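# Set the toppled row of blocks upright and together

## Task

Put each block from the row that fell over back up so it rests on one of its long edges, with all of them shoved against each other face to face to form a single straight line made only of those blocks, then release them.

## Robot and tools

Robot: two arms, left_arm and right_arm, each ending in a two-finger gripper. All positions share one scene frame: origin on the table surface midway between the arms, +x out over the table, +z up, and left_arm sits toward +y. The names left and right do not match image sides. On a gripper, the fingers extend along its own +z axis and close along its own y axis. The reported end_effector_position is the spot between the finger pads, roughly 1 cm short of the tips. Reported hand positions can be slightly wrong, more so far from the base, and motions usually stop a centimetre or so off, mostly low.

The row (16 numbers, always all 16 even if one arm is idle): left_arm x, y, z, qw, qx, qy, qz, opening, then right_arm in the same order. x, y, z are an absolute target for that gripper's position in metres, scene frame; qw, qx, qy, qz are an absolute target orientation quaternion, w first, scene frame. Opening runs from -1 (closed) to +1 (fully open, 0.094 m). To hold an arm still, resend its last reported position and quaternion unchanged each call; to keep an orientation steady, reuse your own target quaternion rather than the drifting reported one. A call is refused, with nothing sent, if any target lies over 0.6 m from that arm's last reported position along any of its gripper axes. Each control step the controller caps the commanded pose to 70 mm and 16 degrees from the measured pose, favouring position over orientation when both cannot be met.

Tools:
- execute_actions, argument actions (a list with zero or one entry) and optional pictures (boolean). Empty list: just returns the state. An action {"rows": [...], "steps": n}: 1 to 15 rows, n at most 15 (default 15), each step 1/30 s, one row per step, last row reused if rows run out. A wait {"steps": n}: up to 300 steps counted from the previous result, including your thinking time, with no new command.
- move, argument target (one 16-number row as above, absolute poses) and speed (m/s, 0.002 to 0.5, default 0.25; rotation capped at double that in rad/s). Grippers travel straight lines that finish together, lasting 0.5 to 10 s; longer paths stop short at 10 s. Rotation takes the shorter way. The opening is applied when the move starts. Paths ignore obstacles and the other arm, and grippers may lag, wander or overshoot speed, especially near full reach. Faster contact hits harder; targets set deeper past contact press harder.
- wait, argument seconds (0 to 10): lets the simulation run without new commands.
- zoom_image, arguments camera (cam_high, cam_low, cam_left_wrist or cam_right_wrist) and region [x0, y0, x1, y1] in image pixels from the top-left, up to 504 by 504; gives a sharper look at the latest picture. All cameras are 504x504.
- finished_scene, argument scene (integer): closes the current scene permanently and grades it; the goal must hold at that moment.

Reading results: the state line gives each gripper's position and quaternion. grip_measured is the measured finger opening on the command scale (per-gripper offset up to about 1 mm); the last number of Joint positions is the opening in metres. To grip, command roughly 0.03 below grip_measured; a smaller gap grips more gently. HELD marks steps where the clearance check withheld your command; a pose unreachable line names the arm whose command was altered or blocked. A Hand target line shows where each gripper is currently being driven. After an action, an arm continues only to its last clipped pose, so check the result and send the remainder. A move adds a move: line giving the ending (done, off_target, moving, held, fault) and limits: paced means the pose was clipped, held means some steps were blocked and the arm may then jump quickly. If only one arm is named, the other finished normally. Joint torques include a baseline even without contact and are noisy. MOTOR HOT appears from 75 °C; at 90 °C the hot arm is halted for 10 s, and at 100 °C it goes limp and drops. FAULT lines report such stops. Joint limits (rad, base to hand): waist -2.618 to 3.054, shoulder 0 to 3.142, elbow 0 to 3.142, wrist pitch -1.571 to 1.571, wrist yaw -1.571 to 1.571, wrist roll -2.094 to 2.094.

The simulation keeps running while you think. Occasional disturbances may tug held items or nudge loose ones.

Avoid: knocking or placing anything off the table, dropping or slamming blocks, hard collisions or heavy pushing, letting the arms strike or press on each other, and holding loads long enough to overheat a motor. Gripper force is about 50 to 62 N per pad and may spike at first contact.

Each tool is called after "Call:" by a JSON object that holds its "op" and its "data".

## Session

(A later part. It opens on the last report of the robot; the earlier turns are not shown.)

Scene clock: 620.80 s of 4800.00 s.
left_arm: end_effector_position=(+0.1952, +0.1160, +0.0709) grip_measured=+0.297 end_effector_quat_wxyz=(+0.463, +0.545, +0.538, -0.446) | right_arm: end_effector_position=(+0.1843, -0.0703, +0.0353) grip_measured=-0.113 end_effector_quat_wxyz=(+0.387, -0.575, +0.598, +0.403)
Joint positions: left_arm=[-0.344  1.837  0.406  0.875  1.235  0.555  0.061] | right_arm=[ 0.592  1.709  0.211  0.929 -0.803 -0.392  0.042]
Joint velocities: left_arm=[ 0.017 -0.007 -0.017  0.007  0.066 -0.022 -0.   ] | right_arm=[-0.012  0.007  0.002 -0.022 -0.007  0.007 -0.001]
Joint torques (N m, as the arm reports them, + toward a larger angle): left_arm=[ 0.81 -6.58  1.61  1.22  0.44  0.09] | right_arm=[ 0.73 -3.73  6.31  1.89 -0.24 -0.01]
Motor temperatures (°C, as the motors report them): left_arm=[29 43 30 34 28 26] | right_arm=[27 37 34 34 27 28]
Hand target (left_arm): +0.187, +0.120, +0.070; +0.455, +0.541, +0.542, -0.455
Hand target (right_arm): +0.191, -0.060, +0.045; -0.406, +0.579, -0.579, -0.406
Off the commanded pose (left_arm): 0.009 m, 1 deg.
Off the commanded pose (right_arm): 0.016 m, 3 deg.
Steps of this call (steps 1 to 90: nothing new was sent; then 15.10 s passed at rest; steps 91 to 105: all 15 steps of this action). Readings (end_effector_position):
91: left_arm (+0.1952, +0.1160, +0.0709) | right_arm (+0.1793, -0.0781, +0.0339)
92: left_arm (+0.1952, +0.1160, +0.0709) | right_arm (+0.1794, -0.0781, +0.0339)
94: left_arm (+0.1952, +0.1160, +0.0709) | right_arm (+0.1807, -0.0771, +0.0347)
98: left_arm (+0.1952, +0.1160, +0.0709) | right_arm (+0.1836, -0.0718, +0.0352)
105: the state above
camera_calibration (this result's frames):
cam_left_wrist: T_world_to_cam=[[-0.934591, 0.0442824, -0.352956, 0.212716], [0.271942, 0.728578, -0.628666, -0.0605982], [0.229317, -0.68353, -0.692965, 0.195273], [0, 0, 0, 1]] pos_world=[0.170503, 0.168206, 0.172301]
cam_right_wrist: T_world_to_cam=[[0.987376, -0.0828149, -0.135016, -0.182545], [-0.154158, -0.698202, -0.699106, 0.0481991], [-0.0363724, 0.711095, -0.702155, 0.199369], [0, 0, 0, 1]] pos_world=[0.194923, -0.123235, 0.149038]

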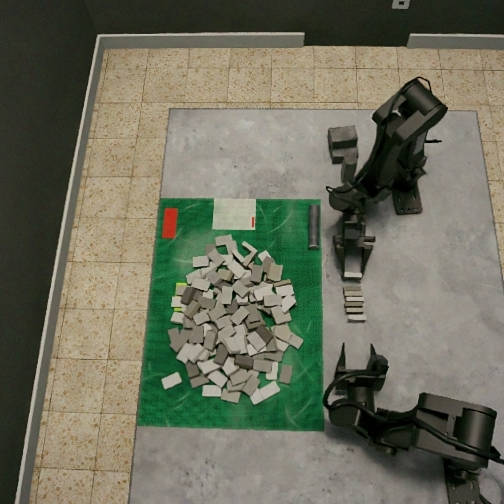

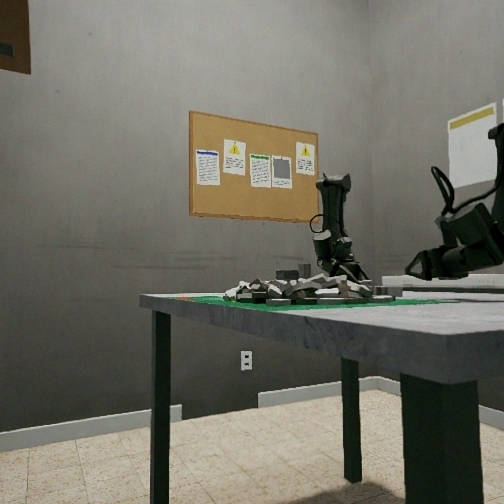

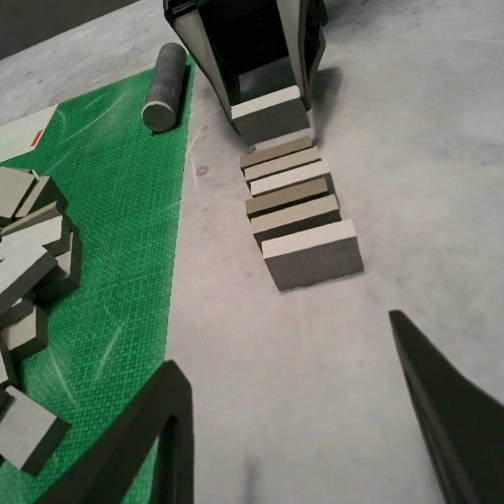

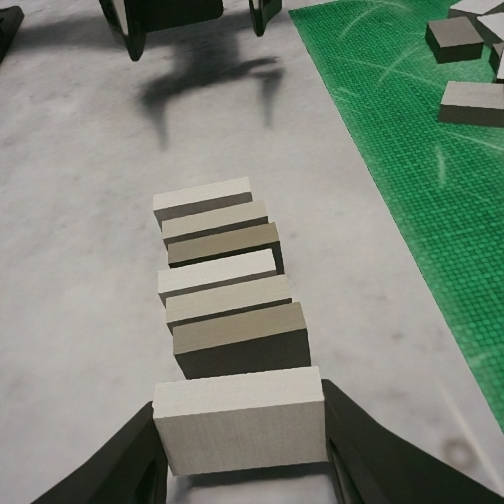

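Call:
{"op": "execute_actions", "data": {"actions": [{"rows": [[0.187,0.12,0.07,0.4545,0.5417,0.5417,-0.4545,0.3, 0.191,-0.060,0.043,0.4056,-0.5792,0.5792,0.4056,-0.15],[0.187,0.12,0.07,0.4545,0.5417,0.5417,-0.4545,0.3, 0.191,-0.060,0.041,0.4056,-0.5792,0.5792,0.4056,-0.15],[0.187,0.12,0.07,0.4545,0.5417,0.5417,-0.4545,0.3, 0.191,-0.060,0.039,0.4056,-0.5792,0.5792,0.4056,-0.15],[0.187,0.12,0.07,0.4545,0.5417,0.5417,-0.4545,0.3, 0.191,-0.060,0.037,0.4056,-0.5792,0.5792,0.4056,-0.15]], "steps": 15}]}}

Call:
{"op": "zoom_image", "data": {"camera": "cam_left_wrist", "region": [180, 60, 380, 200]}}

Scene clock: 625.33 s of 4800.00 s.
left_arm: end_effector_position=(+0.1952, +0.1160, +0.0709) grip_measured=+0.297 end_effector_quat_wxyz=(+0.463, +0.545, +0.538, -0.446) | right_arm: end_effector_position=(+0.1855, -0.0697, +0.0277) grip_measured=-0.113 end_effector_quat_wxyz=(+0.387, -0.574, +0.598, +0.402)
Joint positions: left_arm=[-0.344  1.837  0.406  0.875  1.235  0.555  0.061] | right_arm=[ 0.592  1.774  0.211  0.992 -0.801 -0.392  0.042]
Joint velocities: left_arm=[-0.022 -0.002 -0.007  0.007  0.007  0.007  0.   ] | right_arm=[-0.007  0.002  0.012  0.022  0.037  0.037  0.   ]
Joint torques (N m, as the arm reports them, + toward a larger angle): left_arm=[ 0.86 -6.49  1.57  1.21  0.43  0.11] | right_arm=[ 0.84 -4.    5.67  1.92 -0.27  0.01]
Motor temperatures (°C, as the motors report them): left_arm=[29 43 30 34 28 26] | right_arm=[27 37 34 35 27 28]
Hand target (left_arm): +0.187, +0.120, +0.070; +0.455, +0.541, +0.542, -0.455
Hand target (right_arm): +0.191, -0.060, +0.037; -0.405, +0.579, -0.580, -0.406
Off the commanded pose (left_arm): 0.009 m, 1 deg.
Off the commanded pose (right_arm): 0.015 m, 3 deg.
Steps of this call (steps 1 to 90: nothing new was sent; then 1.03 s passed at rest; steps 91 to 105: all 15 steps of this action). Readings (end_effector_position):
91: left_arm (+0.1952, +0.1160, +0.0709) | right_arm (+0.1847, -0.0701, +0.0354)
92: left_arm (+0.1952, +0.1160, +0.0709) | right_arm (+0.1849, -0.0700, +0.0348)
94: left_arm (+0.1952, +0.1160, +0.0709) | right_arm (+0.1846, -0.0702, +0.0310)
98: left_arm (+0.1952, +0.1160, +0.0709) | right_arm (+0.1838, -0.0710, +0.0246)
105: the state above
camera_calibration (this result's frames):
cam_left_wrist: T_world_to_cam=[[-0.934591, 0.0442824, -0.352956, 0.212716], [0.271942, 0.728578, -0.628666, -0.0605982], [0.229317, -0.68353, -0.692965, 0.195273], [0, 0, 0, 1]] pos_world=[0.170503, 0.168206, 0.172301]
cam_right_wrist: T_world_to_cam=[[0.98724, -0.0849114, -0.13471, -0.184829], [-0.155373, -0.69891, -0.698129, 0.043623], [-0.0348711, 0.710151, -0.703185, 0.193315], [0, 0, 0, 1]] pos_world=[0.19599, -0.122489, 0.141492]

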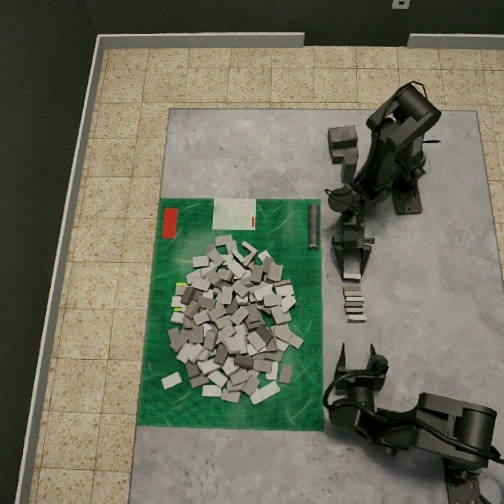

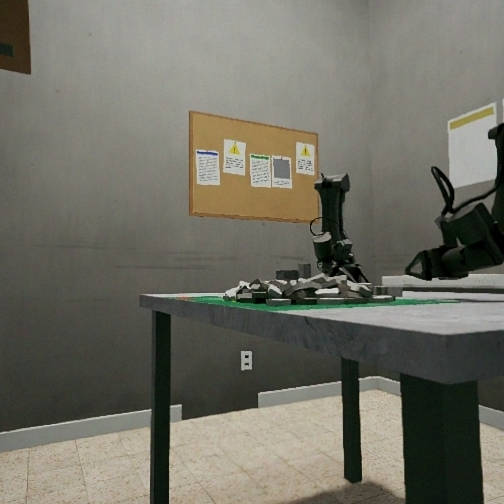

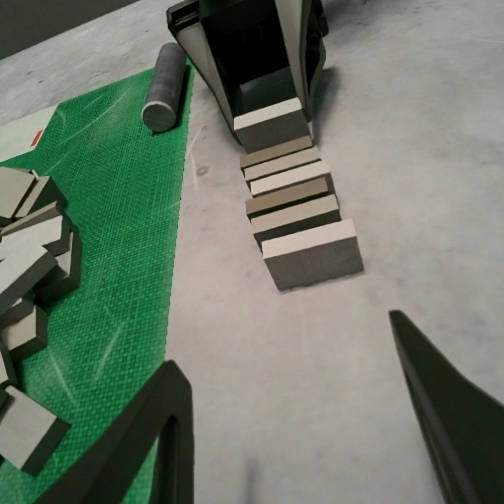

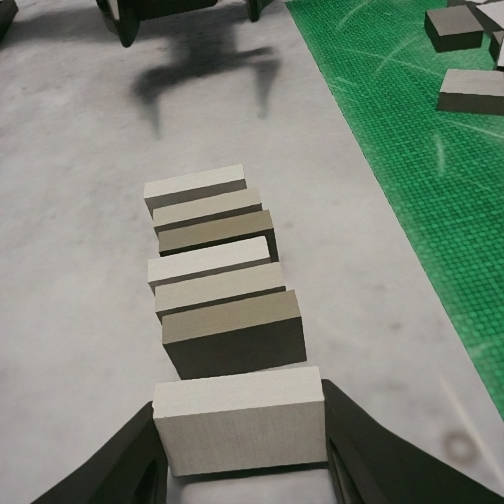

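Region (180, 60, 380, 200) of cam_left_wrist's 504x504 image, scaled by 2.520, with more detail than that image has; it fills the top 353 rows of this view, and the rest is white.

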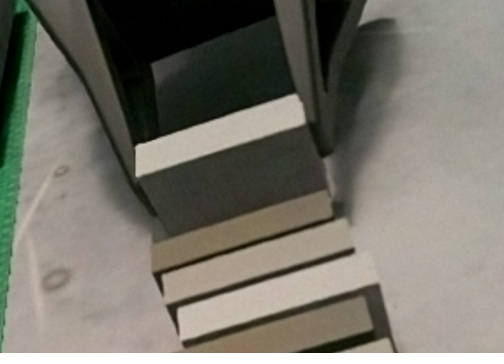

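Call:
{"op": "execute_actions", "data": {"actions": [{"rows": [[0.187,0.12,0.07,0.4545,0.5417,0.5417,-0.4545,0.3, 0.191,-0.060,0.035,0.4056,-0.5792,0.5792,0.4056,-0.15],[0.187,0.12,0.07,0.4545,0.5417,0.5417,-0.4545,0.3, 0.191,-0.060,0.034,0.4056,-0.5792,0.5792,0.4056,-0.15],[0.187,0.12,0.07,0.4545,0.5417,0.5417,-0.4545,0.3, 0.191,-0.060,0.033,0.4056,-0.5792,0.5792,0.4056,-0.15]], "steps": 15}], "pictures": false}}

Scene clock: 631.13 s of 4800.00 s.
left_arm: end_effector_position=(+0.1952, +0.1160, +0.0709) grip_measured=+0.297 end_effector_quat_wxyz=(+0.463, +0.545, +0.538, -0.446) | right_arm: end_effector_position=(+0.1862, -0.0691, +0.0248) grip_measured=-0.113 end_effector_quat_wxyz=(+0.390, -0.574, +0.597, +0.402)
Joint positions: left_arm=[-0.344  1.837  0.406  0.875  1.235  0.555  0.061] | right_arm=[ 0.592  1.806  0.211  1.03  -0.801 -0.392  0.042]
Joint velocities: left_arm=[ 0.012 -0.007 -0.002  0.037  0.007 -0.051 -0.001] | right_arm=[ 0.002 -0.002 -0.002 -0.022  0.037 -0.022 -0.   ]
Joint torques (N m, as the arm reports them, + toward a larger angle): left_arm=[ 0.76 -6.57  1.54  1.22  0.42  0.11] | right_arm=[ 0.86 -4.01  5.32  1.91 -0.29  0.  ]
Motor temperatures (°C, as the motors report them): left_arm=[29 43 30 34 28 26] | right_arm=[27 36 34 35 27 28]
Hand target (left_arm): +0.187, +0.120, +0.070; +0.455, +0.541, +0.542, -0.455
Hand target (right_arm): +0.191, -0.060, +0.033; -0.405, +0.579, -0.579, -0.406
Off the commanded pose (left_arm): 0.009 m, 1 deg.
Off the commanded pose (right_arm): 0.013 m, 3 deg.
Steps of this call (steps 1 to 90: nothing new was sent; then 2.30 s passed at rest; steps 91 to 105: all 15 steps of this action). Readings (end_effector_position):
91: left_arm (+0.1952, +0.1160, +0.0709) | right_arm (+0.1861, -0.0692, +0.0286)
92: left_arm (+0.1952, +0.1160, +0.0709) | right_arm (+0.1861, -0.0692, +0.0280)
94: left_arm (+0.1952, +0.1160, +0.0709) | right_arm (+0.1858, -0.0695, +0.0254)
98: left_arm (+0.1952, +0.1160, +0.0709) | right_arm (+0.1854, -0.0697, +0.0232)
105: the state above

Call:
{"op": "execute_actions", "data": {"actions": [{"rows": [[0.187,0.12,0.07,0.4545,0.5417,0.5417,-0.4545,0.3, 0.191,-0.060,0.031,0.4056,-0.5792,0.5792,0.4056,-0.15],[0.187,0.12,0.07,0.4545,0.5417,0.5417,-0.4545,0.3, 0.191,-0.060,0.030,0.4056,-0.5792,0.5792,0.4056,-0.15]], "steps": 15}]}}

Call:
{"op": "zoom_image", "data": {"camera": "cam_low", "region": [340, 255, 410, 305]}}

Scene clock: 635.20 s of 4800.00 s.
left_arm: end_effector_position=(+0.1952, +0.1160, +0.0709) grip_measured=+0.297 end_effector_quat_wxyz=(+0.463, +0.545, +0.538, -0.446) | right_arm: end_effector_position=(+0.1865, -0.0689, +0.0222) grip_measured=-0.113 end_effector_quat_wxyz=(+0.390, -0.575, +0.597, +0.402)
Joint positions: left_arm=[-0.344  1.837  0.406  0.875  1.235  0.555  0.061] | right_arm=[ 0.592  1.83   0.211  1.056 -0.801 -0.392  0.042]
Joint velocities: left_arm=[-0.002 -0.002  0.002 -0.051  0.007 -0.037  0.001] | right_arm=[-0.007 -0.012  0.002  0.051 -0.022 -0.037 -0.   ]
Joint torques (N m, as the arm reports them, + toward a larger angle): left_arm=[ 0.76 -6.52  1.56  1.21  0.42  0.09] | right_arm=[ 0.76 -4.24  5.11  1.89 -0.26  0.02]
Motor temperatures (°C, as the motors report them): left_arm=[29 43 30 34 28 26] | right_arm=[27 36 34 36 27 28]
Hand target (left_arm): +0.187, +0.120, +0.070; +0.455, +0.541, +0.542, -0.455
Hand target (right_arm): +0.191, -0.060, +0.030; -0.406, +0.579, -0.579, -0.406
Off the commanded pose (left_arm): 0.009 m, 1 deg.
Off the commanded pose (right_arm): 0.013 m, 3 deg.
Steps of this call (steps 1 to 90: nothing new was sent; then 0.57 s passed at rest; steps 91 to 105: all 15 steps of this action). Readings (end_effector_position):
91: left_arm (+0.1952, +0.1160, +0.0709) | right_arm (+0.1865, -0.0689, +0.0251)
92: left_arm (+0.1952, +0.1160, +0.0709) | right_arm (+0.1865, -0.0689, +0.0245)
94: left_arm (+0.1952, +0.1160, +0.0709) | right_arm (+0.1861, -0.0692, +0.0222)
98: left_arm (+0.1952, +0.1160, +0.0709) | right_arm (+0.1860, -0.0693, +0.0212)
105: the state above
camera_calibration (this result's frames):
cam_left_wrist: T_world_to_cam=[[-0.934591, 0.0442824, -0.352956, 0.212716], [0.271942, 0.728578, -0.628666, -0.0605982], [0.229317, -0.68353, -0.692965, 0.195273], [0, 0, 0, 1]] pos_world=[0.170503, 0.168206, 0.172301]
cam_right_wrist: T_world_to_cam=[[0.987945, -0.0843382, -0.129817, -0.186711], [-0.151645, -0.695876, -0.701969, 0.0401765], [-0.0311337, 0.713193, -0.700276, 0.188381], [0, 0, 0, 1]] pos_world=[0.196417, -0.122141, 0.135883]

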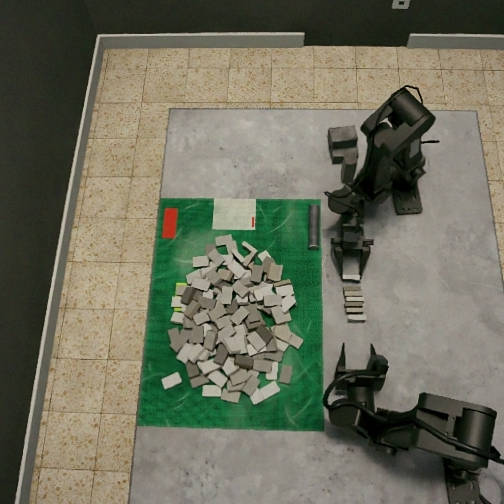

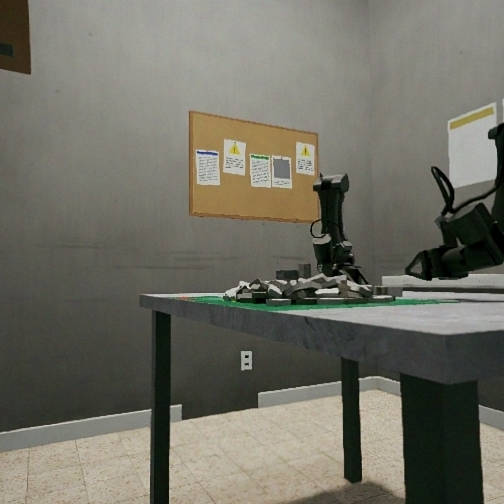

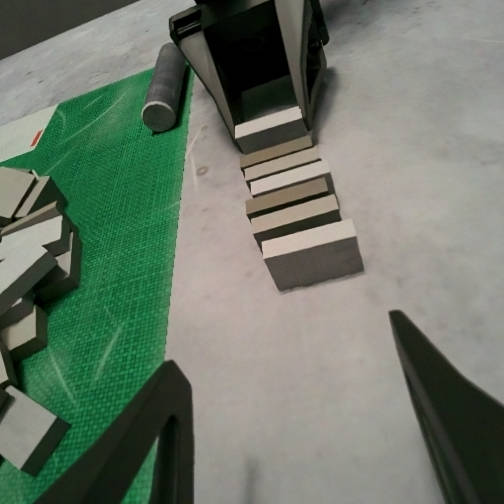

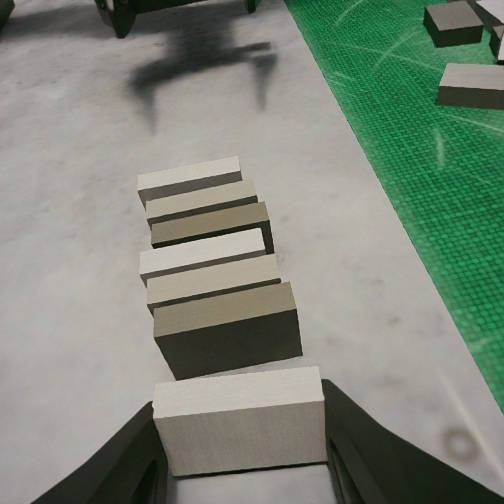

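Region (340, 255, 410, 305) of cam_low's 504x504 image, scaled by 7.200, with more detail than that image has; it fills the top 360 rows of this view, and the rest is white.

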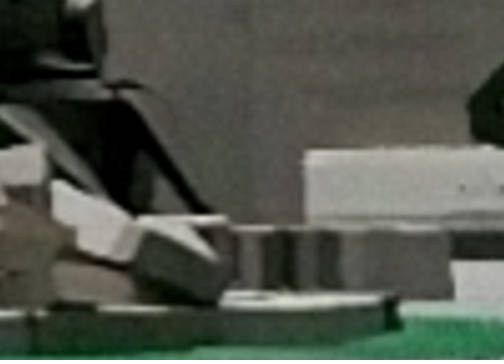

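Call:
{"op": "execute_actions", "data": {"actions": [{"rows": [[0.187,0.12,0.07,0.4545,0.5417,0.5417,-0.4545,0.3, 0.191,-0.060,0.028,0.4056,-0.5792,0.5792,0.4056,-0.15],[0.187,0.12,0.07,0.4545,0.5417,0.5417,-0.4545,0.3, 0.191,-0.060,0.027,0.4056,-0.5792,0.5792,0.4056,-0.15]], "steps": 15}]}}

Call:
{"op": "zoom_image", "data": {"camera": "cam_low", "region": [340, 255, 410, 305]}}

Scene clock: 640.97 s of 4800.00 s.
left_arm: end_effector_position=(+0.1952, +0.1160, +0.0709) grip_measured=+0.297 end_effector_quat_wxyz=(+0.463, +0.545, +0.538, -0.446) | right_arm: end_effector_position=(+0.1870, -0.0684, +0.0205) grip_measured=-0.113 end_effector_quat_wxyz=(+0.392, -0.575, +0.595, +0.402)
Joint positions: left_arm=[-0.344  1.837  0.406  0.875  1.235  0.555  0.061] | right_arm=[ 0.592  1.854  0.211  1.085 -0.801 -0.392  0.042]
Joint velocities: left_arm=[-0.007  0.002  0.002 -0.051 -0.051  0.007 -0.001] | right_arm=[ 0.012  0.002 -0.012 -0.037  0.022 -0.007  0.001]
Joint torques (N m, as the arm reports them, + toward a larger angle): left_arm=[ 0.83 -6.48  1.56  1.24  0.43  0.09] | right_arm=[ 0.81 -4.27  5.08  1.83 -0.24  0.02]
Motor temperatures (°C, as the motors report them): left_arm=[29 43 30 34 28 26] | right_arm=[27 36 34 36 27 28]
Hand target (left_arm): +0.187, +0.120, +0.070; +0.455, +0.541, +0.542, -0.455
Hand target (right_arm): +0.191, -0.060, +0.027; -0.405, +0.579, -0.579, -0.406
Off the commanded pose (left_arm): 0.009 m, 1 deg.
Off the commanded pose (right_arm): 0.011 m, 2 deg.
Steps of this call (steps 1 to 90: nothing new was sent; then 2.27 s passed at rest; steps 91 to 105: all 15 steps of this action). Readings (end_effector_position):
91: left_arm (+0.1952, +0.1160, +0.0709) | right_arm (+0.1867, -0.0687, +0.0224)
92: left_arm (+0.1952, +0.1160, +0.0709) | right_arm (+0.1867, -0.0687, +0.0217)
94: left_arm (+0.1952, +0.1160, +0.0709) | right_arm (+0.1866, -0.0687, +0.0204)
98: left_arm (+0.1952, +0.1160, +0.0709) | right_arm (+0.1869, -0.0684, +0.0205)
105: the state above
camera_calibration (this result's frames):
cam_left_wrist: T_world_to_cam=[[-0.934591, 0.0442824, -0.352956, 0.212716], [0.271942, 0.728578, -0.628666, -0.0605982], [0.229317, -0.68353, -0.692965, 0.195273], [0, 0, 0, 1]] pos_world=[0.170503, 0.168206, 0.172301]
cam_right_wrist: T_world_to_cam=[[0.988523, -0.0835371, -0.125874, -0.187539], [-0.148387, -0.693272, -0.705234, 0.0389785], [-0.0283517, 0.715818, -0.697711, 0.186424], [0, 0, 0, 1]] pos_world=[0.196456, -0.122089, 0.133953]

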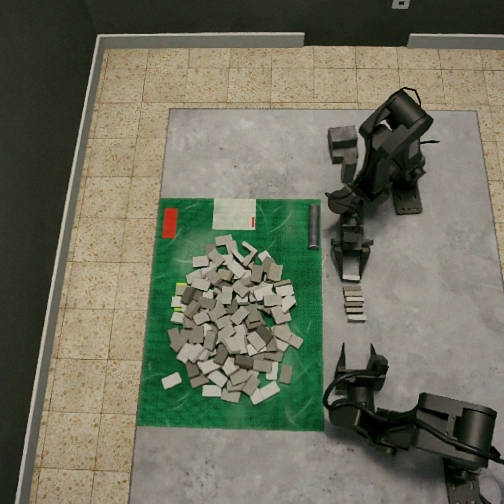

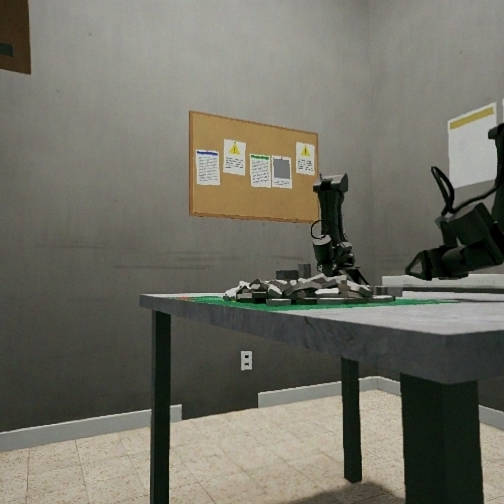

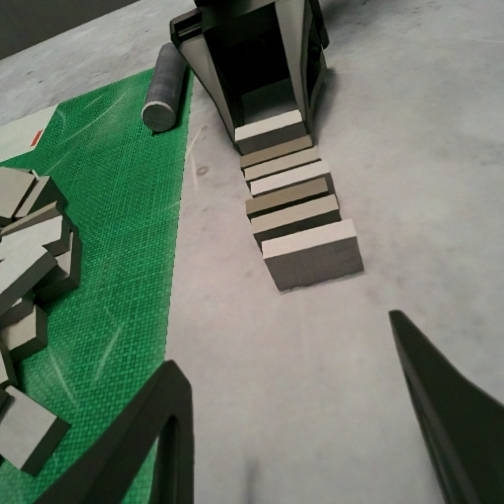

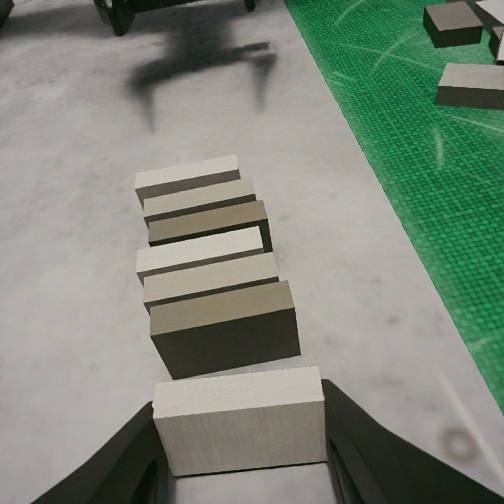

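Region (340, 255, 410, 305) of cam_low's 504x504 image, scaled by 7.200, with more detail than that image has; it fills the top 360 rows of this view, and the rest is white.

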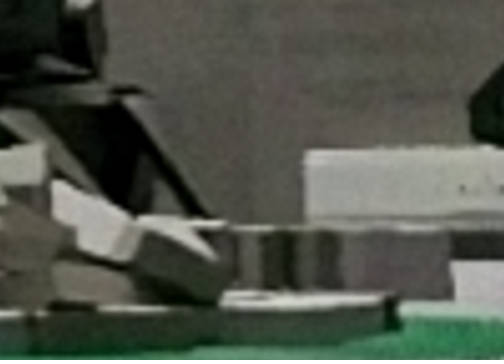

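Call:
{"op": "execute_actions", "data": {"actions": [{"rows": [[0.187,0.12,0.07,0.4545,0.5417,0.5417,-0.4545,0.3, 0.191,-0.060,0.028,0.4056,-0.5792,0.5792,0.4056,-0.15],[0.187,0.12,0.07,0.4545,0.5417,0.5417,-0.4545,0.3, 0.191,-0.060,0.028,0.4056,-0.5792,0.5792,0.4056,-0.12],[0.187,0.12,0.07,0.4545,0.5417,0.5417,-0.4545,0.3, 0.191,-0.060,0.028,0.4056,-0.5792,0.5792,0.4056,-0.09],[0.187,0.12,0.07,0.4545,0.5417,0.5417,-0.4545,0.3, 0.191,-0.060,0.028,0.4056,-0.5792,0.5792,0.4056,-0.05],[0.187,0.12,0.07,0.4545,0.5417,0.5417,-0.4545,0.3, 0.191,-0.060,0.028,0.4056,-0.5792,0.5792,0.4056,0.0],[0.187,0.12,0.07,0.4545,0.5417,0.5417,-0.4545,0.3, 0.191,-0.060,0.028,0.4056,-0.5792,0.5792,0.4056,0.08],[0.187,0.12,0.07,0.4545,0.5417,0.5417,-0.4545,0.3, 0.191,-0.060,0.028,0.4056,-0.5792,0.5792,0.4056,0.15]], "steps": 15}]}}

Scene clock: 645.87 s of 4800.00 s.
left_arm: end_effector_position=(+0.1952, +0.1160, +0.0709) grip_measured=+0.297 end_effector_quat_wxyz=(+0.463, +0.545, +0.538, -0.446) | right_arm: end_effector_position=(+0.1873, -0.0681, +0.0211) grip_measured=+0.148 end_effector_quat_wxyz=(+0.394, -0.575, +0.594, +0.402)
Joint positions: left_arm=[-0.344  1.837  0.406  0.875  1.235  0.555  0.061] | right_arm=[ 0.592  1.854  0.211  1.089 -0.801 -0.392  0.054]
Joint velocities: left_arm=[-0.007 -0.002 -0.007  0.037  0.037  0.037  0.001] | right_arm=[ 0.017 -0.007 -0.017  0.037  0.007  0.022  0.   ]
Joint torques (N m, as the arm reports them, + toward a larger angle): left_arm=[ 0.83 -6.54  1.52  1.22  0.43  0.09] | right_arm=[ 0.85 -4.77  5.12  1.77 -0.26  0.01]
Motor temperatures (°C, as the motors report them): left_arm=[29 43 30 34 28 26] | right_arm=[27 36 34 36 27 28]
Hand target (left_arm): +0.187, +0.120, +0.070; +0.455, +0.541, +0.542, -0.455
Hand target (right_arm): +0.191, -0.060, +0.028; -0.406, +0.579, -0.579, -0.406
Off the commanded pose (left_arm): 0.009 m, 1 deg.
Off the commanded pose (right_arm): 0.011 m, 2 deg.
Steps of this call (steps 1 to 90: nothing new was sent; then 1.40 s passed at rest; steps 91 to 105: all 15 steps of this action). Readings (end_effector_position):
91: left_arm (+0.1952, +0.1160, +0.0709) | right_arm (+0.1870, -0.0684, +0.0205)
92: left_arm (+0.1952, +0.1160, +0.0709) | right_arm (+0.1870, -0.0684, +0.0205)
94: left_arm (+0.1952, +0.1160, +0.0709) | right_arm (+0.1870, -0.0684, +0.0205)
98: left_arm (+0.1952, +0.1160, +0.0709) | right_arm (+0.1872, -0.0682, +0.0208)
105: the state above
camera_calibration (this result's frames):
cam_left_wrist: T_world_to_cam=[[-0.934591, 0.0442824, -0.352956, 0.212716], [0.271942, 0.728578, -0.628666, -0.0605982], [0.229317, -0.68353, -0.692965, 0.195273], [0, 0, 0, 1]] pos_world=[0.170503, 0.168206, 0.172301]
cam_right_wrist: T_world_to_cam=[[0.988891, -0.0832373, -0.123149, -0.187846], [-0.146298, -0.691572, -0.707337, 0.039408], [-0.0262897, 0.717496, -0.696067, 0.186388], [0, 0, 0, 1]] pos_world=[0.196424, -0.122115, 0.13448]

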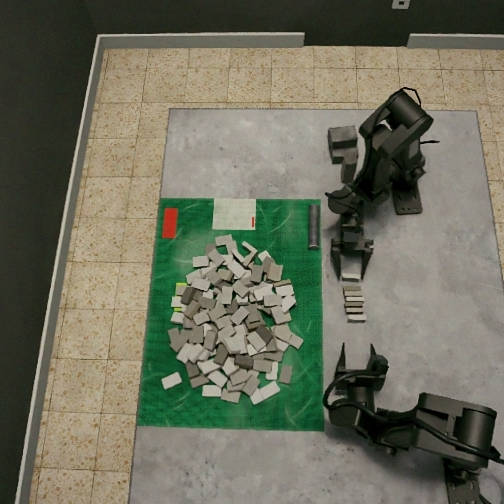

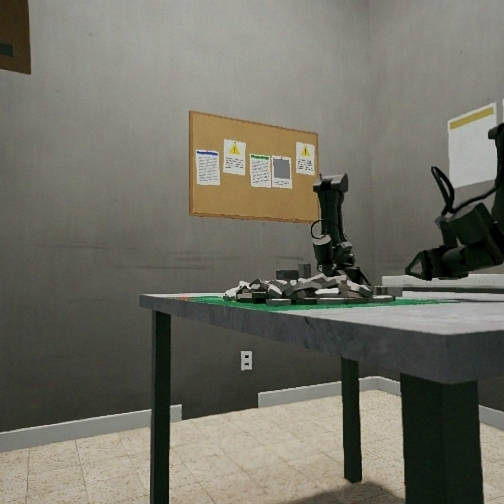

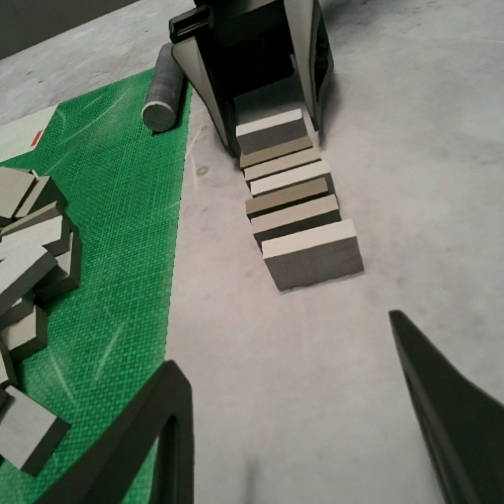

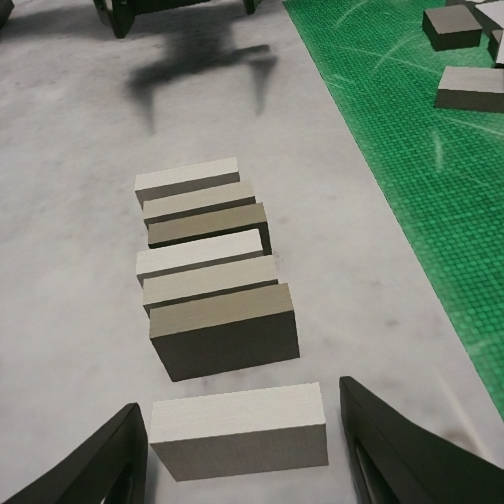

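Call:
{"op": "move", "data": {"target": [0.187,0.12,0.07,0.4545,0.5417,0.5417,-0.4545,0.3, 0.187,-0.098,0.030,0.4056,-0.5792,0.5792,0.4056,0.15], "speed": 0.03}}

Scene clock: 658.60 s of 4800.00 s.
left_arm: end_effector_position=(+0.1952, +0.1160, +0.0709) grip_measured=+0.297 end_effector_quat_wxyz=(+0.463, +0.545, +0.538, -0.446) | right_arm: end_effector_position=(+0.1920, -0.0941, +0.0275) grip_measured=+0.148 end_effector_quat_wxyz=(+0.406, -0.577, +0.583, +0.403)
Joint positions: left_arm=[-0.344  1.837  0.406  0.875  1.235  0.555  0.061] | right_arm=[ 0.461  1.782  0.171  1.004 -0.917 -0.503  0.054]
Joint velocities: left_arm=[-0.022 -0.007 -0.002  0.051 -0.022 -0.022 -0.002] | right_arm=[-0.012 -0.002 -0.032 -0.081  0.037 -0.022 -0.001]
Joint torques (N m, as the arm reports them, + toward a larger angle): left_arm=[ 0.8  -6.49  1.56  1.22  0.43  0.13] | right_arm=[-0.66 -6.73  1.68  1.35 -0.38 -0.11]
Motor temperatures (°C, as the motors report them): left_arm=[29 43 30 34 28 26] | right_arm=[27 36 34 36 27 28]
Hand target (left_arm): +0.187, +0.120, +0.070; +0.455, +0.541, +0.542, -0.455
Hand target (right_arm): +0.187, -0.098, +0.029; -0.405, +0.579, -0.580, -0.405
Off the commanded pose (left_arm): 0.009 m, 1 deg.
Off the commanded pose (right_arm): 0.007 m, 1 deg.
After step 90, 8.27 s passed at rest.
move: done
camera_calibration (this result's frames):
cam_left_wrist: T_world_to_cam=[[-0.934591, 0.0442824, -0.352956, 0.212716], [0.271942, 0.728578, -0.628666, -0.0605982], [0.229317, -0.68353, -0.692965, 0.195273], [0, 0, 0, 1]] pos_world=[0.170503, 0.168206, 0.172301]
cam_right_wrist: T_world_to_cam=[[0.992005, -0.0746383, -0.101761, -0.194224], [-0.125319, -0.677689, -0.724592, 0.0244768], [-0.0148802, 0.731551, -0.681624, 0.208344], [0, 0, 0, 1]] pos_world=[0.198839, -0.150323, 0.139983]

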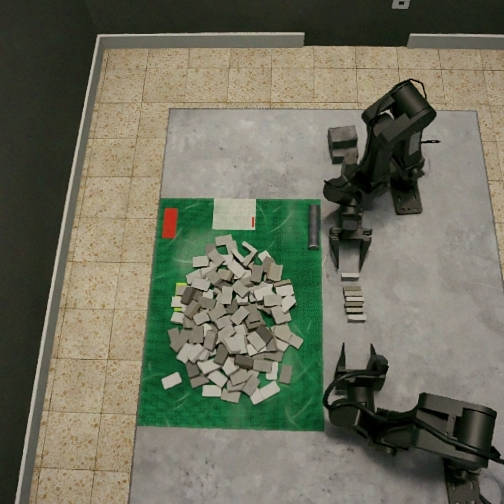

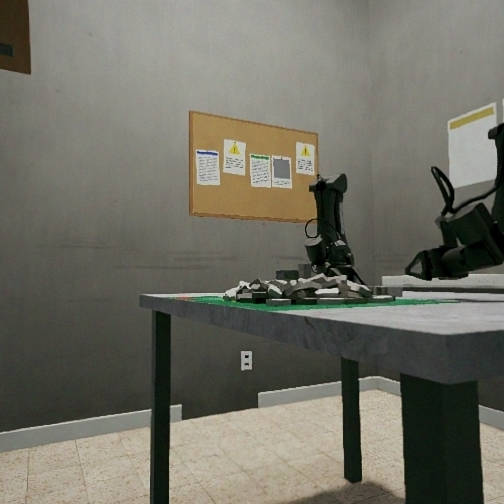

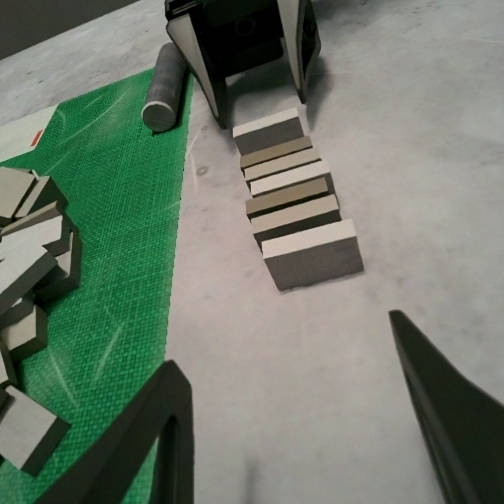

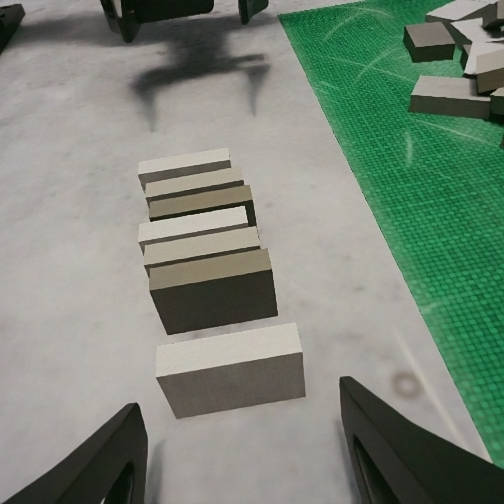

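Call:
{"op": "move", "data": {"target": [0.187,0.12,0.07,0.4545,0.5417,0.5417,-0.4545,0.3, 0.188,-0.105,0.05,0.1530,-0.6903,0.6903,0.1530,-0.4], "speed": 0.08}}

Scene clock: 678.87 s of 4800.00 s.
left_arm: end_effector_position=(+0.1952, +0.1160, +0.0709) grip_measured=+0.297 end_effector_quat_wxyz=(+0.463, +0.545, +0.538, -0.446) | right_arm: end_effector_position=(+0.1850, -0.1119, +0.0444) grip_measured=-0.398 end_effector_quat_wxyz=(-0.150, +0.695, -0.687, -0.151)
Joint positions: left_arm=[-0.344  1.837  0.406  0.875  1.235  0.555  0.061] | right_arm=[ 0.756  1.408  0.733 -0.567 -0.283 -0.688  0.028]
Joint velocities: left_arm=[-0.007  0.007  0.017  0.066 -0.037 -0.007  0.001] | right_arm=[-0.007 -0.007 -0.012  0.037  0.051 -0.007  0.   ]
Joint torques (N m, as the arm reports them, + toward a larger angle): left_arm=[ 0.77 -6.5   1.5   1.22  0.43  0.1 ] | right_arm=[ 0.78 -3.62  9.39  0.73 -0.13  0.08]
Motor temperatures (°C, as the motors report them): left_arm=[29 43 30 34 28 26] | right_arm=[27 36 34 35 27 28]
Hand target (left_arm): +0.187, +0.120, +0.070; +0.455, +0.541, +0.542, -0.455
Hand target (right_arm): +0.188, -0.105, +0.051; -0.153, +0.694, -0.686, -0.153
Off the commanded pose (left_arm): 0.009 m, 1 deg.
Off the commanded pose (right_arm): 0.009 m, 1 deg.
After step 90, 11.90 s passed at rest.
move: done
camera_calibration (this result's frames):
cam_left_wrist: T_world_to_cam=[[-0.934591, 0.0442824, -0.352956, 0.212716], [0.271942, 0.728578, -0.628666, -0.0605982], [0.229317, -0.68353, -0.692965, 0.195273], [0, 0, 0, 1]] pos_world=[0.170503, 0.168206, 0.172301]
cam_right_wrist: T_world_to_cam=[[0.994111, -0.105773, -0.0235784, -0.194252], [-0.106485, -0.99382, -0.0313529, -0.0459562], [-0.0201164, 0.033679, -0.99923, 0.169729], [0, 0, 0, 1]] pos_world=[0.191629, -0.0719351, 0.163577]

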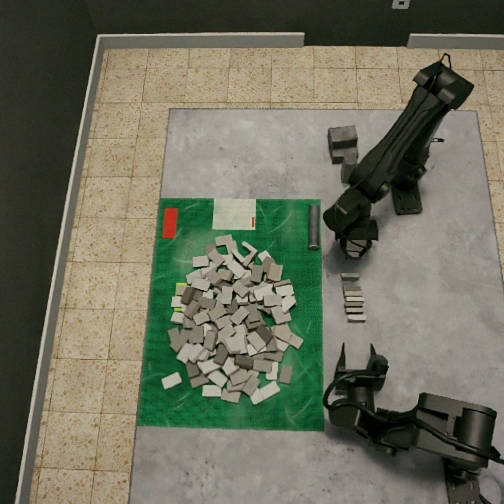

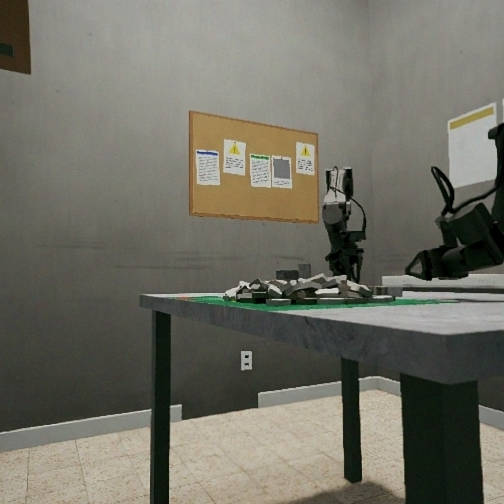

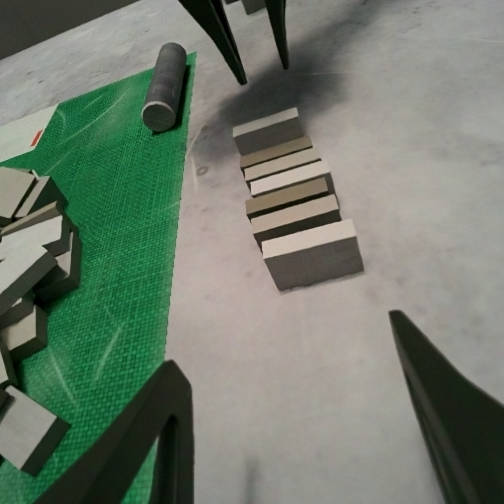

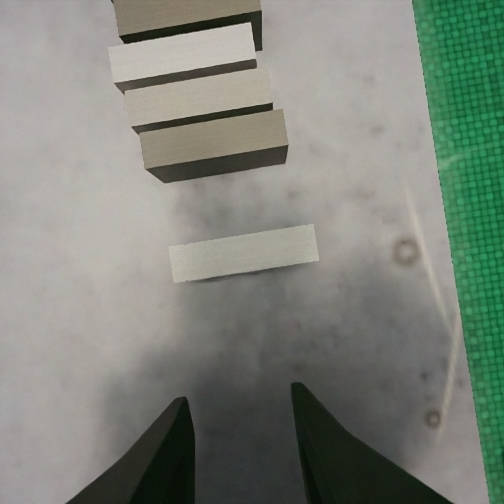

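Call:
{"op": "move", "data": {"target": [0.187,0.12,0.07,0.4545,0.5417,0.5417,-0.4545,0.3, 0.190,-0.098,0.028,0.1530,-0.6903,0.6903,0.1530,-0.4], "speed": 0.03}}

Call:
{"op": "zoom_image", "data": {"camera": "cam_left_wrist", "region": [180, 40, 380, 180]}}

Scene clock: 696.87 s of 4800.00 s.
left_arm: end_effector_position=(+0.1952, +0.1160, +0.0709) grip_measured=+0.297 end_effector_quat_wxyz=(+0.463, +0.545, +0.538, -0.446) | right_arm: end_effector_position=(+0.1916, -0.1006, +0.0310) grip_measured=-0.398 end_effector_quat_wxyz=(+0.153, -0.691, +0.690, +0.151)
Joint positions: left_arm=[-0.344  1.837  0.406  0.875  1.235  0.555  0.061] | right_arm=[ 0.769  1.481  0.733 -0.483 -0.276 -0.664  0.028]
Joint velocities: left_arm=[ 0.007 -0.017  0.012  0.022 -0.007 -0.066 -0.   ] | right_arm=[-0.002 -0.012  0.022  0.022 -0.007  0.022 -0.   ]
Joint torques (N m, as the arm reports them, + toward a larger angle): left_arm=[ 0.78 -6.52  1.49  1.21  0.41  0.11] | right_arm=[ 0.66 -4.19  5.96  1.07 -0.11  0.08]
Motor temperatures (°C, as the motors report them): left_arm=[29 42 30 34 28 26] | right_arm=[27 36 36 34 27 28]
Hand target (left_arm): +0.187, +0.120, +0.070; +0.455, +0.541, +0.542, -0.455
Hand target (right_arm): +0.190, -0.098, +0.028; -0.153, +0.690, -0.690, -0.153
Off the commanded pose (left_arm): 0.009 m, 1 deg.
Off the commanded pose (right_arm): 0.004 m, 0 deg.
After step 90, 13.87 s passed at rest.
move: done
camera_calibration (this result's frames):
cam_left_wrist: T_world_to_cam=[[-0.934591, 0.0442824, -0.352956, 0.212716], [0.271942, 0.728578, -0.628666, -0.0605982], [0.229317, -0.68353, -0.692965, 0.195273], [0, 0, 0, 1]] pos_world=[0.170503, 0.168206, 0.172301]
cam_right_wrist: T_world_to_cam=[[0.992937, -0.116612, -0.0218721, -0.200788], [-0.117349, -0.992432, -0.0361543, -0.0320014], [-0.0174905, 0.0384656, -0.999107, 0.156041], [0, 0, 0, 1]] pos_world=[0.198343, -0.0611758, 0.150353]

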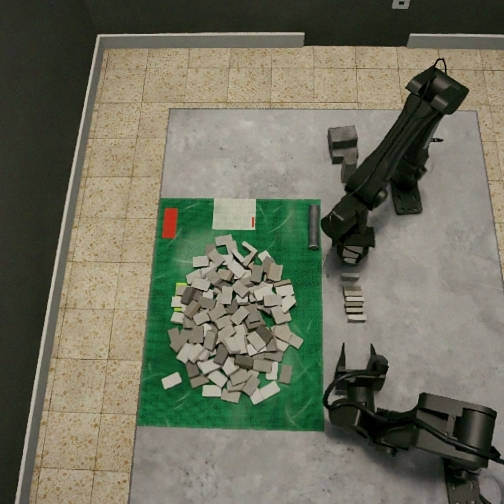

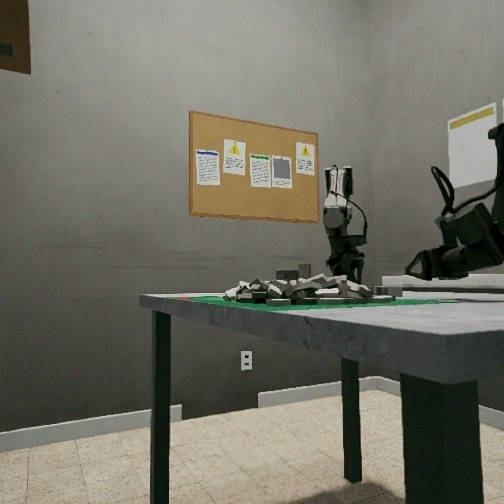

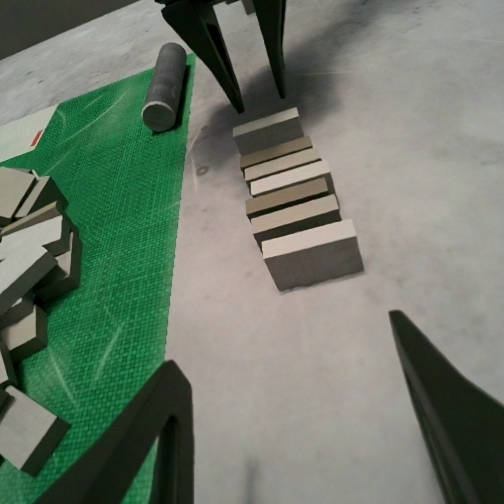

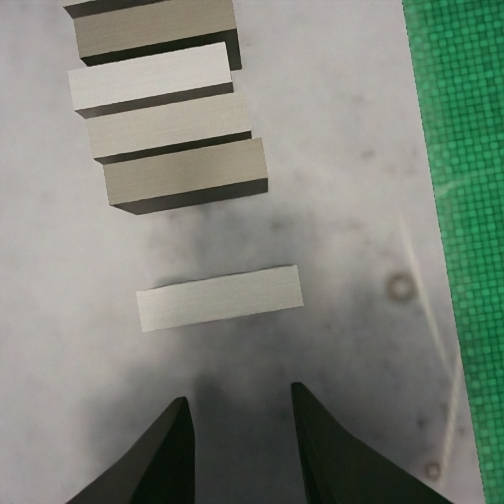

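Region (180, 40, 380, 180) of cam_left_wrist's 504x504 image, scaled by 2.520, with more detail than that image has; it fills the top 353 rows of this view, and the rest is white.

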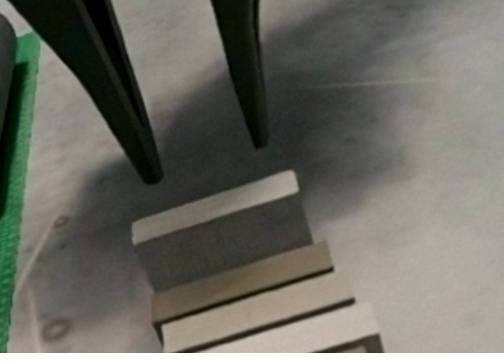

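Call:
{"op": "execute_actions", "data": {"actions": [{"rows": [[0.187,0.12,0.07,0.4545,0.5417,0.5417,-0.4545,0.3, 0.189,-0.098,0.025,0.1530,-0.6903,0.6903,0.1530,-0.4],[0.187,0.12,0.07,0.4545,0.5417,0.5417,-0.4545,0.3, 0.188,-0.098,0.022,0.1530,-0.6903,0.6903,0.1530,-0.4],[0.187,0.12,0.07,0.4545,0.5417,0.5417,-0.4545,0.3, 0.187,-0.098,0.019,0.1530,-0.6903,0.6903,0.1530,-0.4],[0.187,0.12,0.07,0.4545,0.5417,0.5417,-0.4545,0.3, 0.186,-0.098,0.016,0.1530,-0.6903,0.6903,0.1530,-0.4],[0.187,0.12,0.07,0.4545,0.5417,0.5417,-0.4545,0.3, 0.186,-0.098,0.013,0.1530,-0.6903,0.6903,0.1530,-0.4]], "steps": 15}]}}

Call:
{"op": "zoom_image", "data": {"camera": "cam_left_wrist", "region": [180, 40, 380, 180]}}

Scene clock: 702.73 s of 4800.00 s.
left_arm: end_effector_position=(+0.1952, +0.1160, +0.0709) grip_measured=+0.297 end_effector_quat_wxyz=(+0.463, +0.545, +0.538, -0.446) | right_arm: end_effector_position=(+0.1877, -0.1004, +0.0161) grip_measured=-0.398 end_effector_quat_wxyz=(+0.151, -0.691, +0.690, +0.151)
Joint positions: left_arm=[-0.344  1.837  0.406  0.875  1.235  0.555  0.061] | right_arm=[ 0.781  1.51   0.691 -0.413 -0.272 -0.652  0.028]
Joint velocities: left_arm=[-0.007  0.007  0.012  0.022  0.022 -0.022  0.   ] | right_arm=[ 0.012 -0.002 -0.017  0.081 -0.007 -0.037  0.   ]
Joint torques (N m, as the arm reports them, + toward a larger angle): left_arm=[ 0.79 -6.46  1.56  1.23  0.42  0.12] | right_arm=[ 0.75 -4.32  5.47  1.06 -0.13  0.08]
Motor temperatures (°C, as the motors report them): left_arm=[29 42 30 34 28 26] | right_arm=[27 35 35 34 27 28]
Hand target (left_arm): +0.187, +0.120, +0.070; +0.455, +0.541, +0.542, -0.455
Hand target (right_arm): +0.186, -0.098, +0.013; -0.153, +0.690, -0.690, -0.153
Off the commanded pose (left_arm): 0.009 m, 1 deg.
Off the commanded pose (right_arm): 0.004 m, 0 deg.
Steps of this call (steps 1 to 90: nothing new was sent; then 2.37 s passed at rest; steps 91 to 105: all 15 steps of this action). Readings (end_effector_position):
91: left_arm (+0.1952, +0.1160, +0.0709) | right_arm (+0.1920, -0.1001, +0.0312)
92: left_arm (+0.1952, +0.1160, +0.0709) | right_arm (+0.1922, -0.0997, +0.0310)
94: left_arm (+0.1952, +0.1160, +0.0709) | right_arm (+0.1914, -0.0987, +0.0292)
98: left_arm (+0.1952, +0.1160, +0.0709) | right_arm (+0.1868, -0.1011, +0.0185)
105: the state above
camera_calibration (this result's frames):
cam_left_wrist: T_world_to_cam=[[-0.934591, 0.0442824, -0.352956, 0.212716], [0.271942, 0.728578, -0.628666, -0.0605982], [0.229317, -0.68353, -0.692965, 0.195273], [0, 0, 0, 1]] pos_world=[0.170503, 0.168206, 0.172301]
cam_right_wrist: T_world_to_cam=[[0.992942, -0.116099, -0.0242322, -0.197135], [-0.116863, -0.992601, -0.0329617, -0.0329962], [-0.0202261, 0.0355609, -0.999163, 0.141299], [0, 0, 0, 1]] pos_world=[0.194745, -0.0606639, 0.135316]

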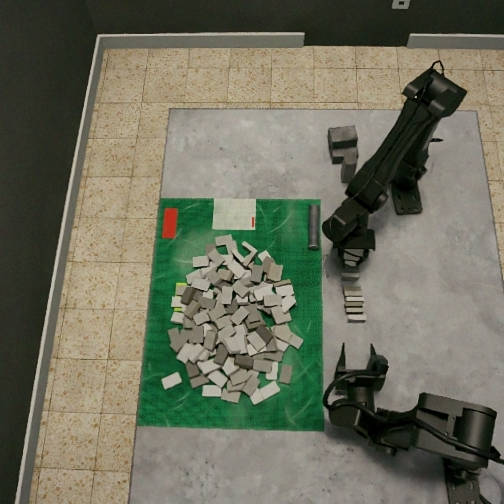

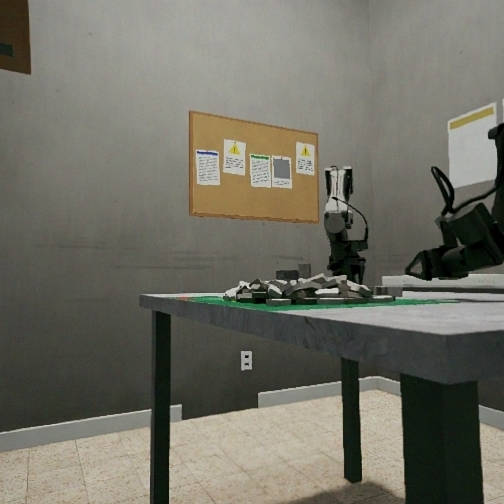

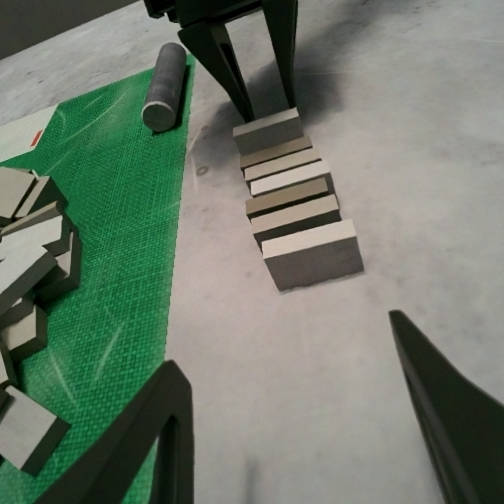

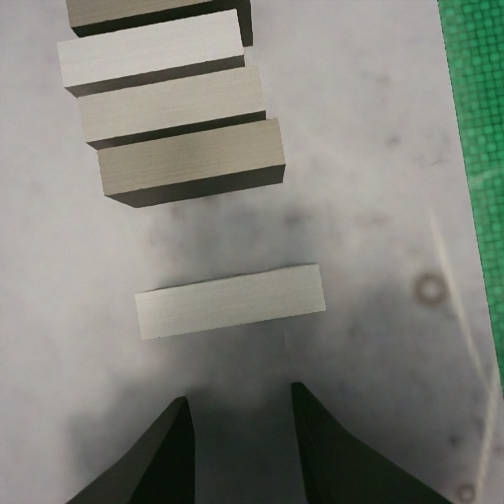

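Region (180, 40, 380, 180) of cam_left_wrist's 504x504 image, scaled by 2.520, with more detail than that image has; it fills the top 353 rows of this view, and the rest is white.

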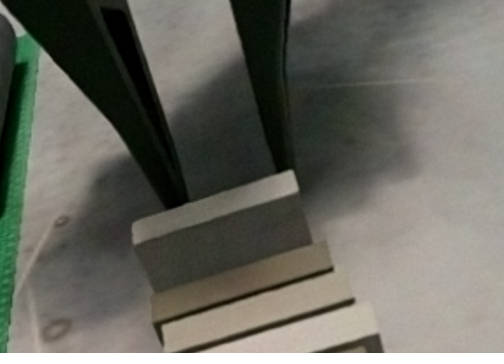

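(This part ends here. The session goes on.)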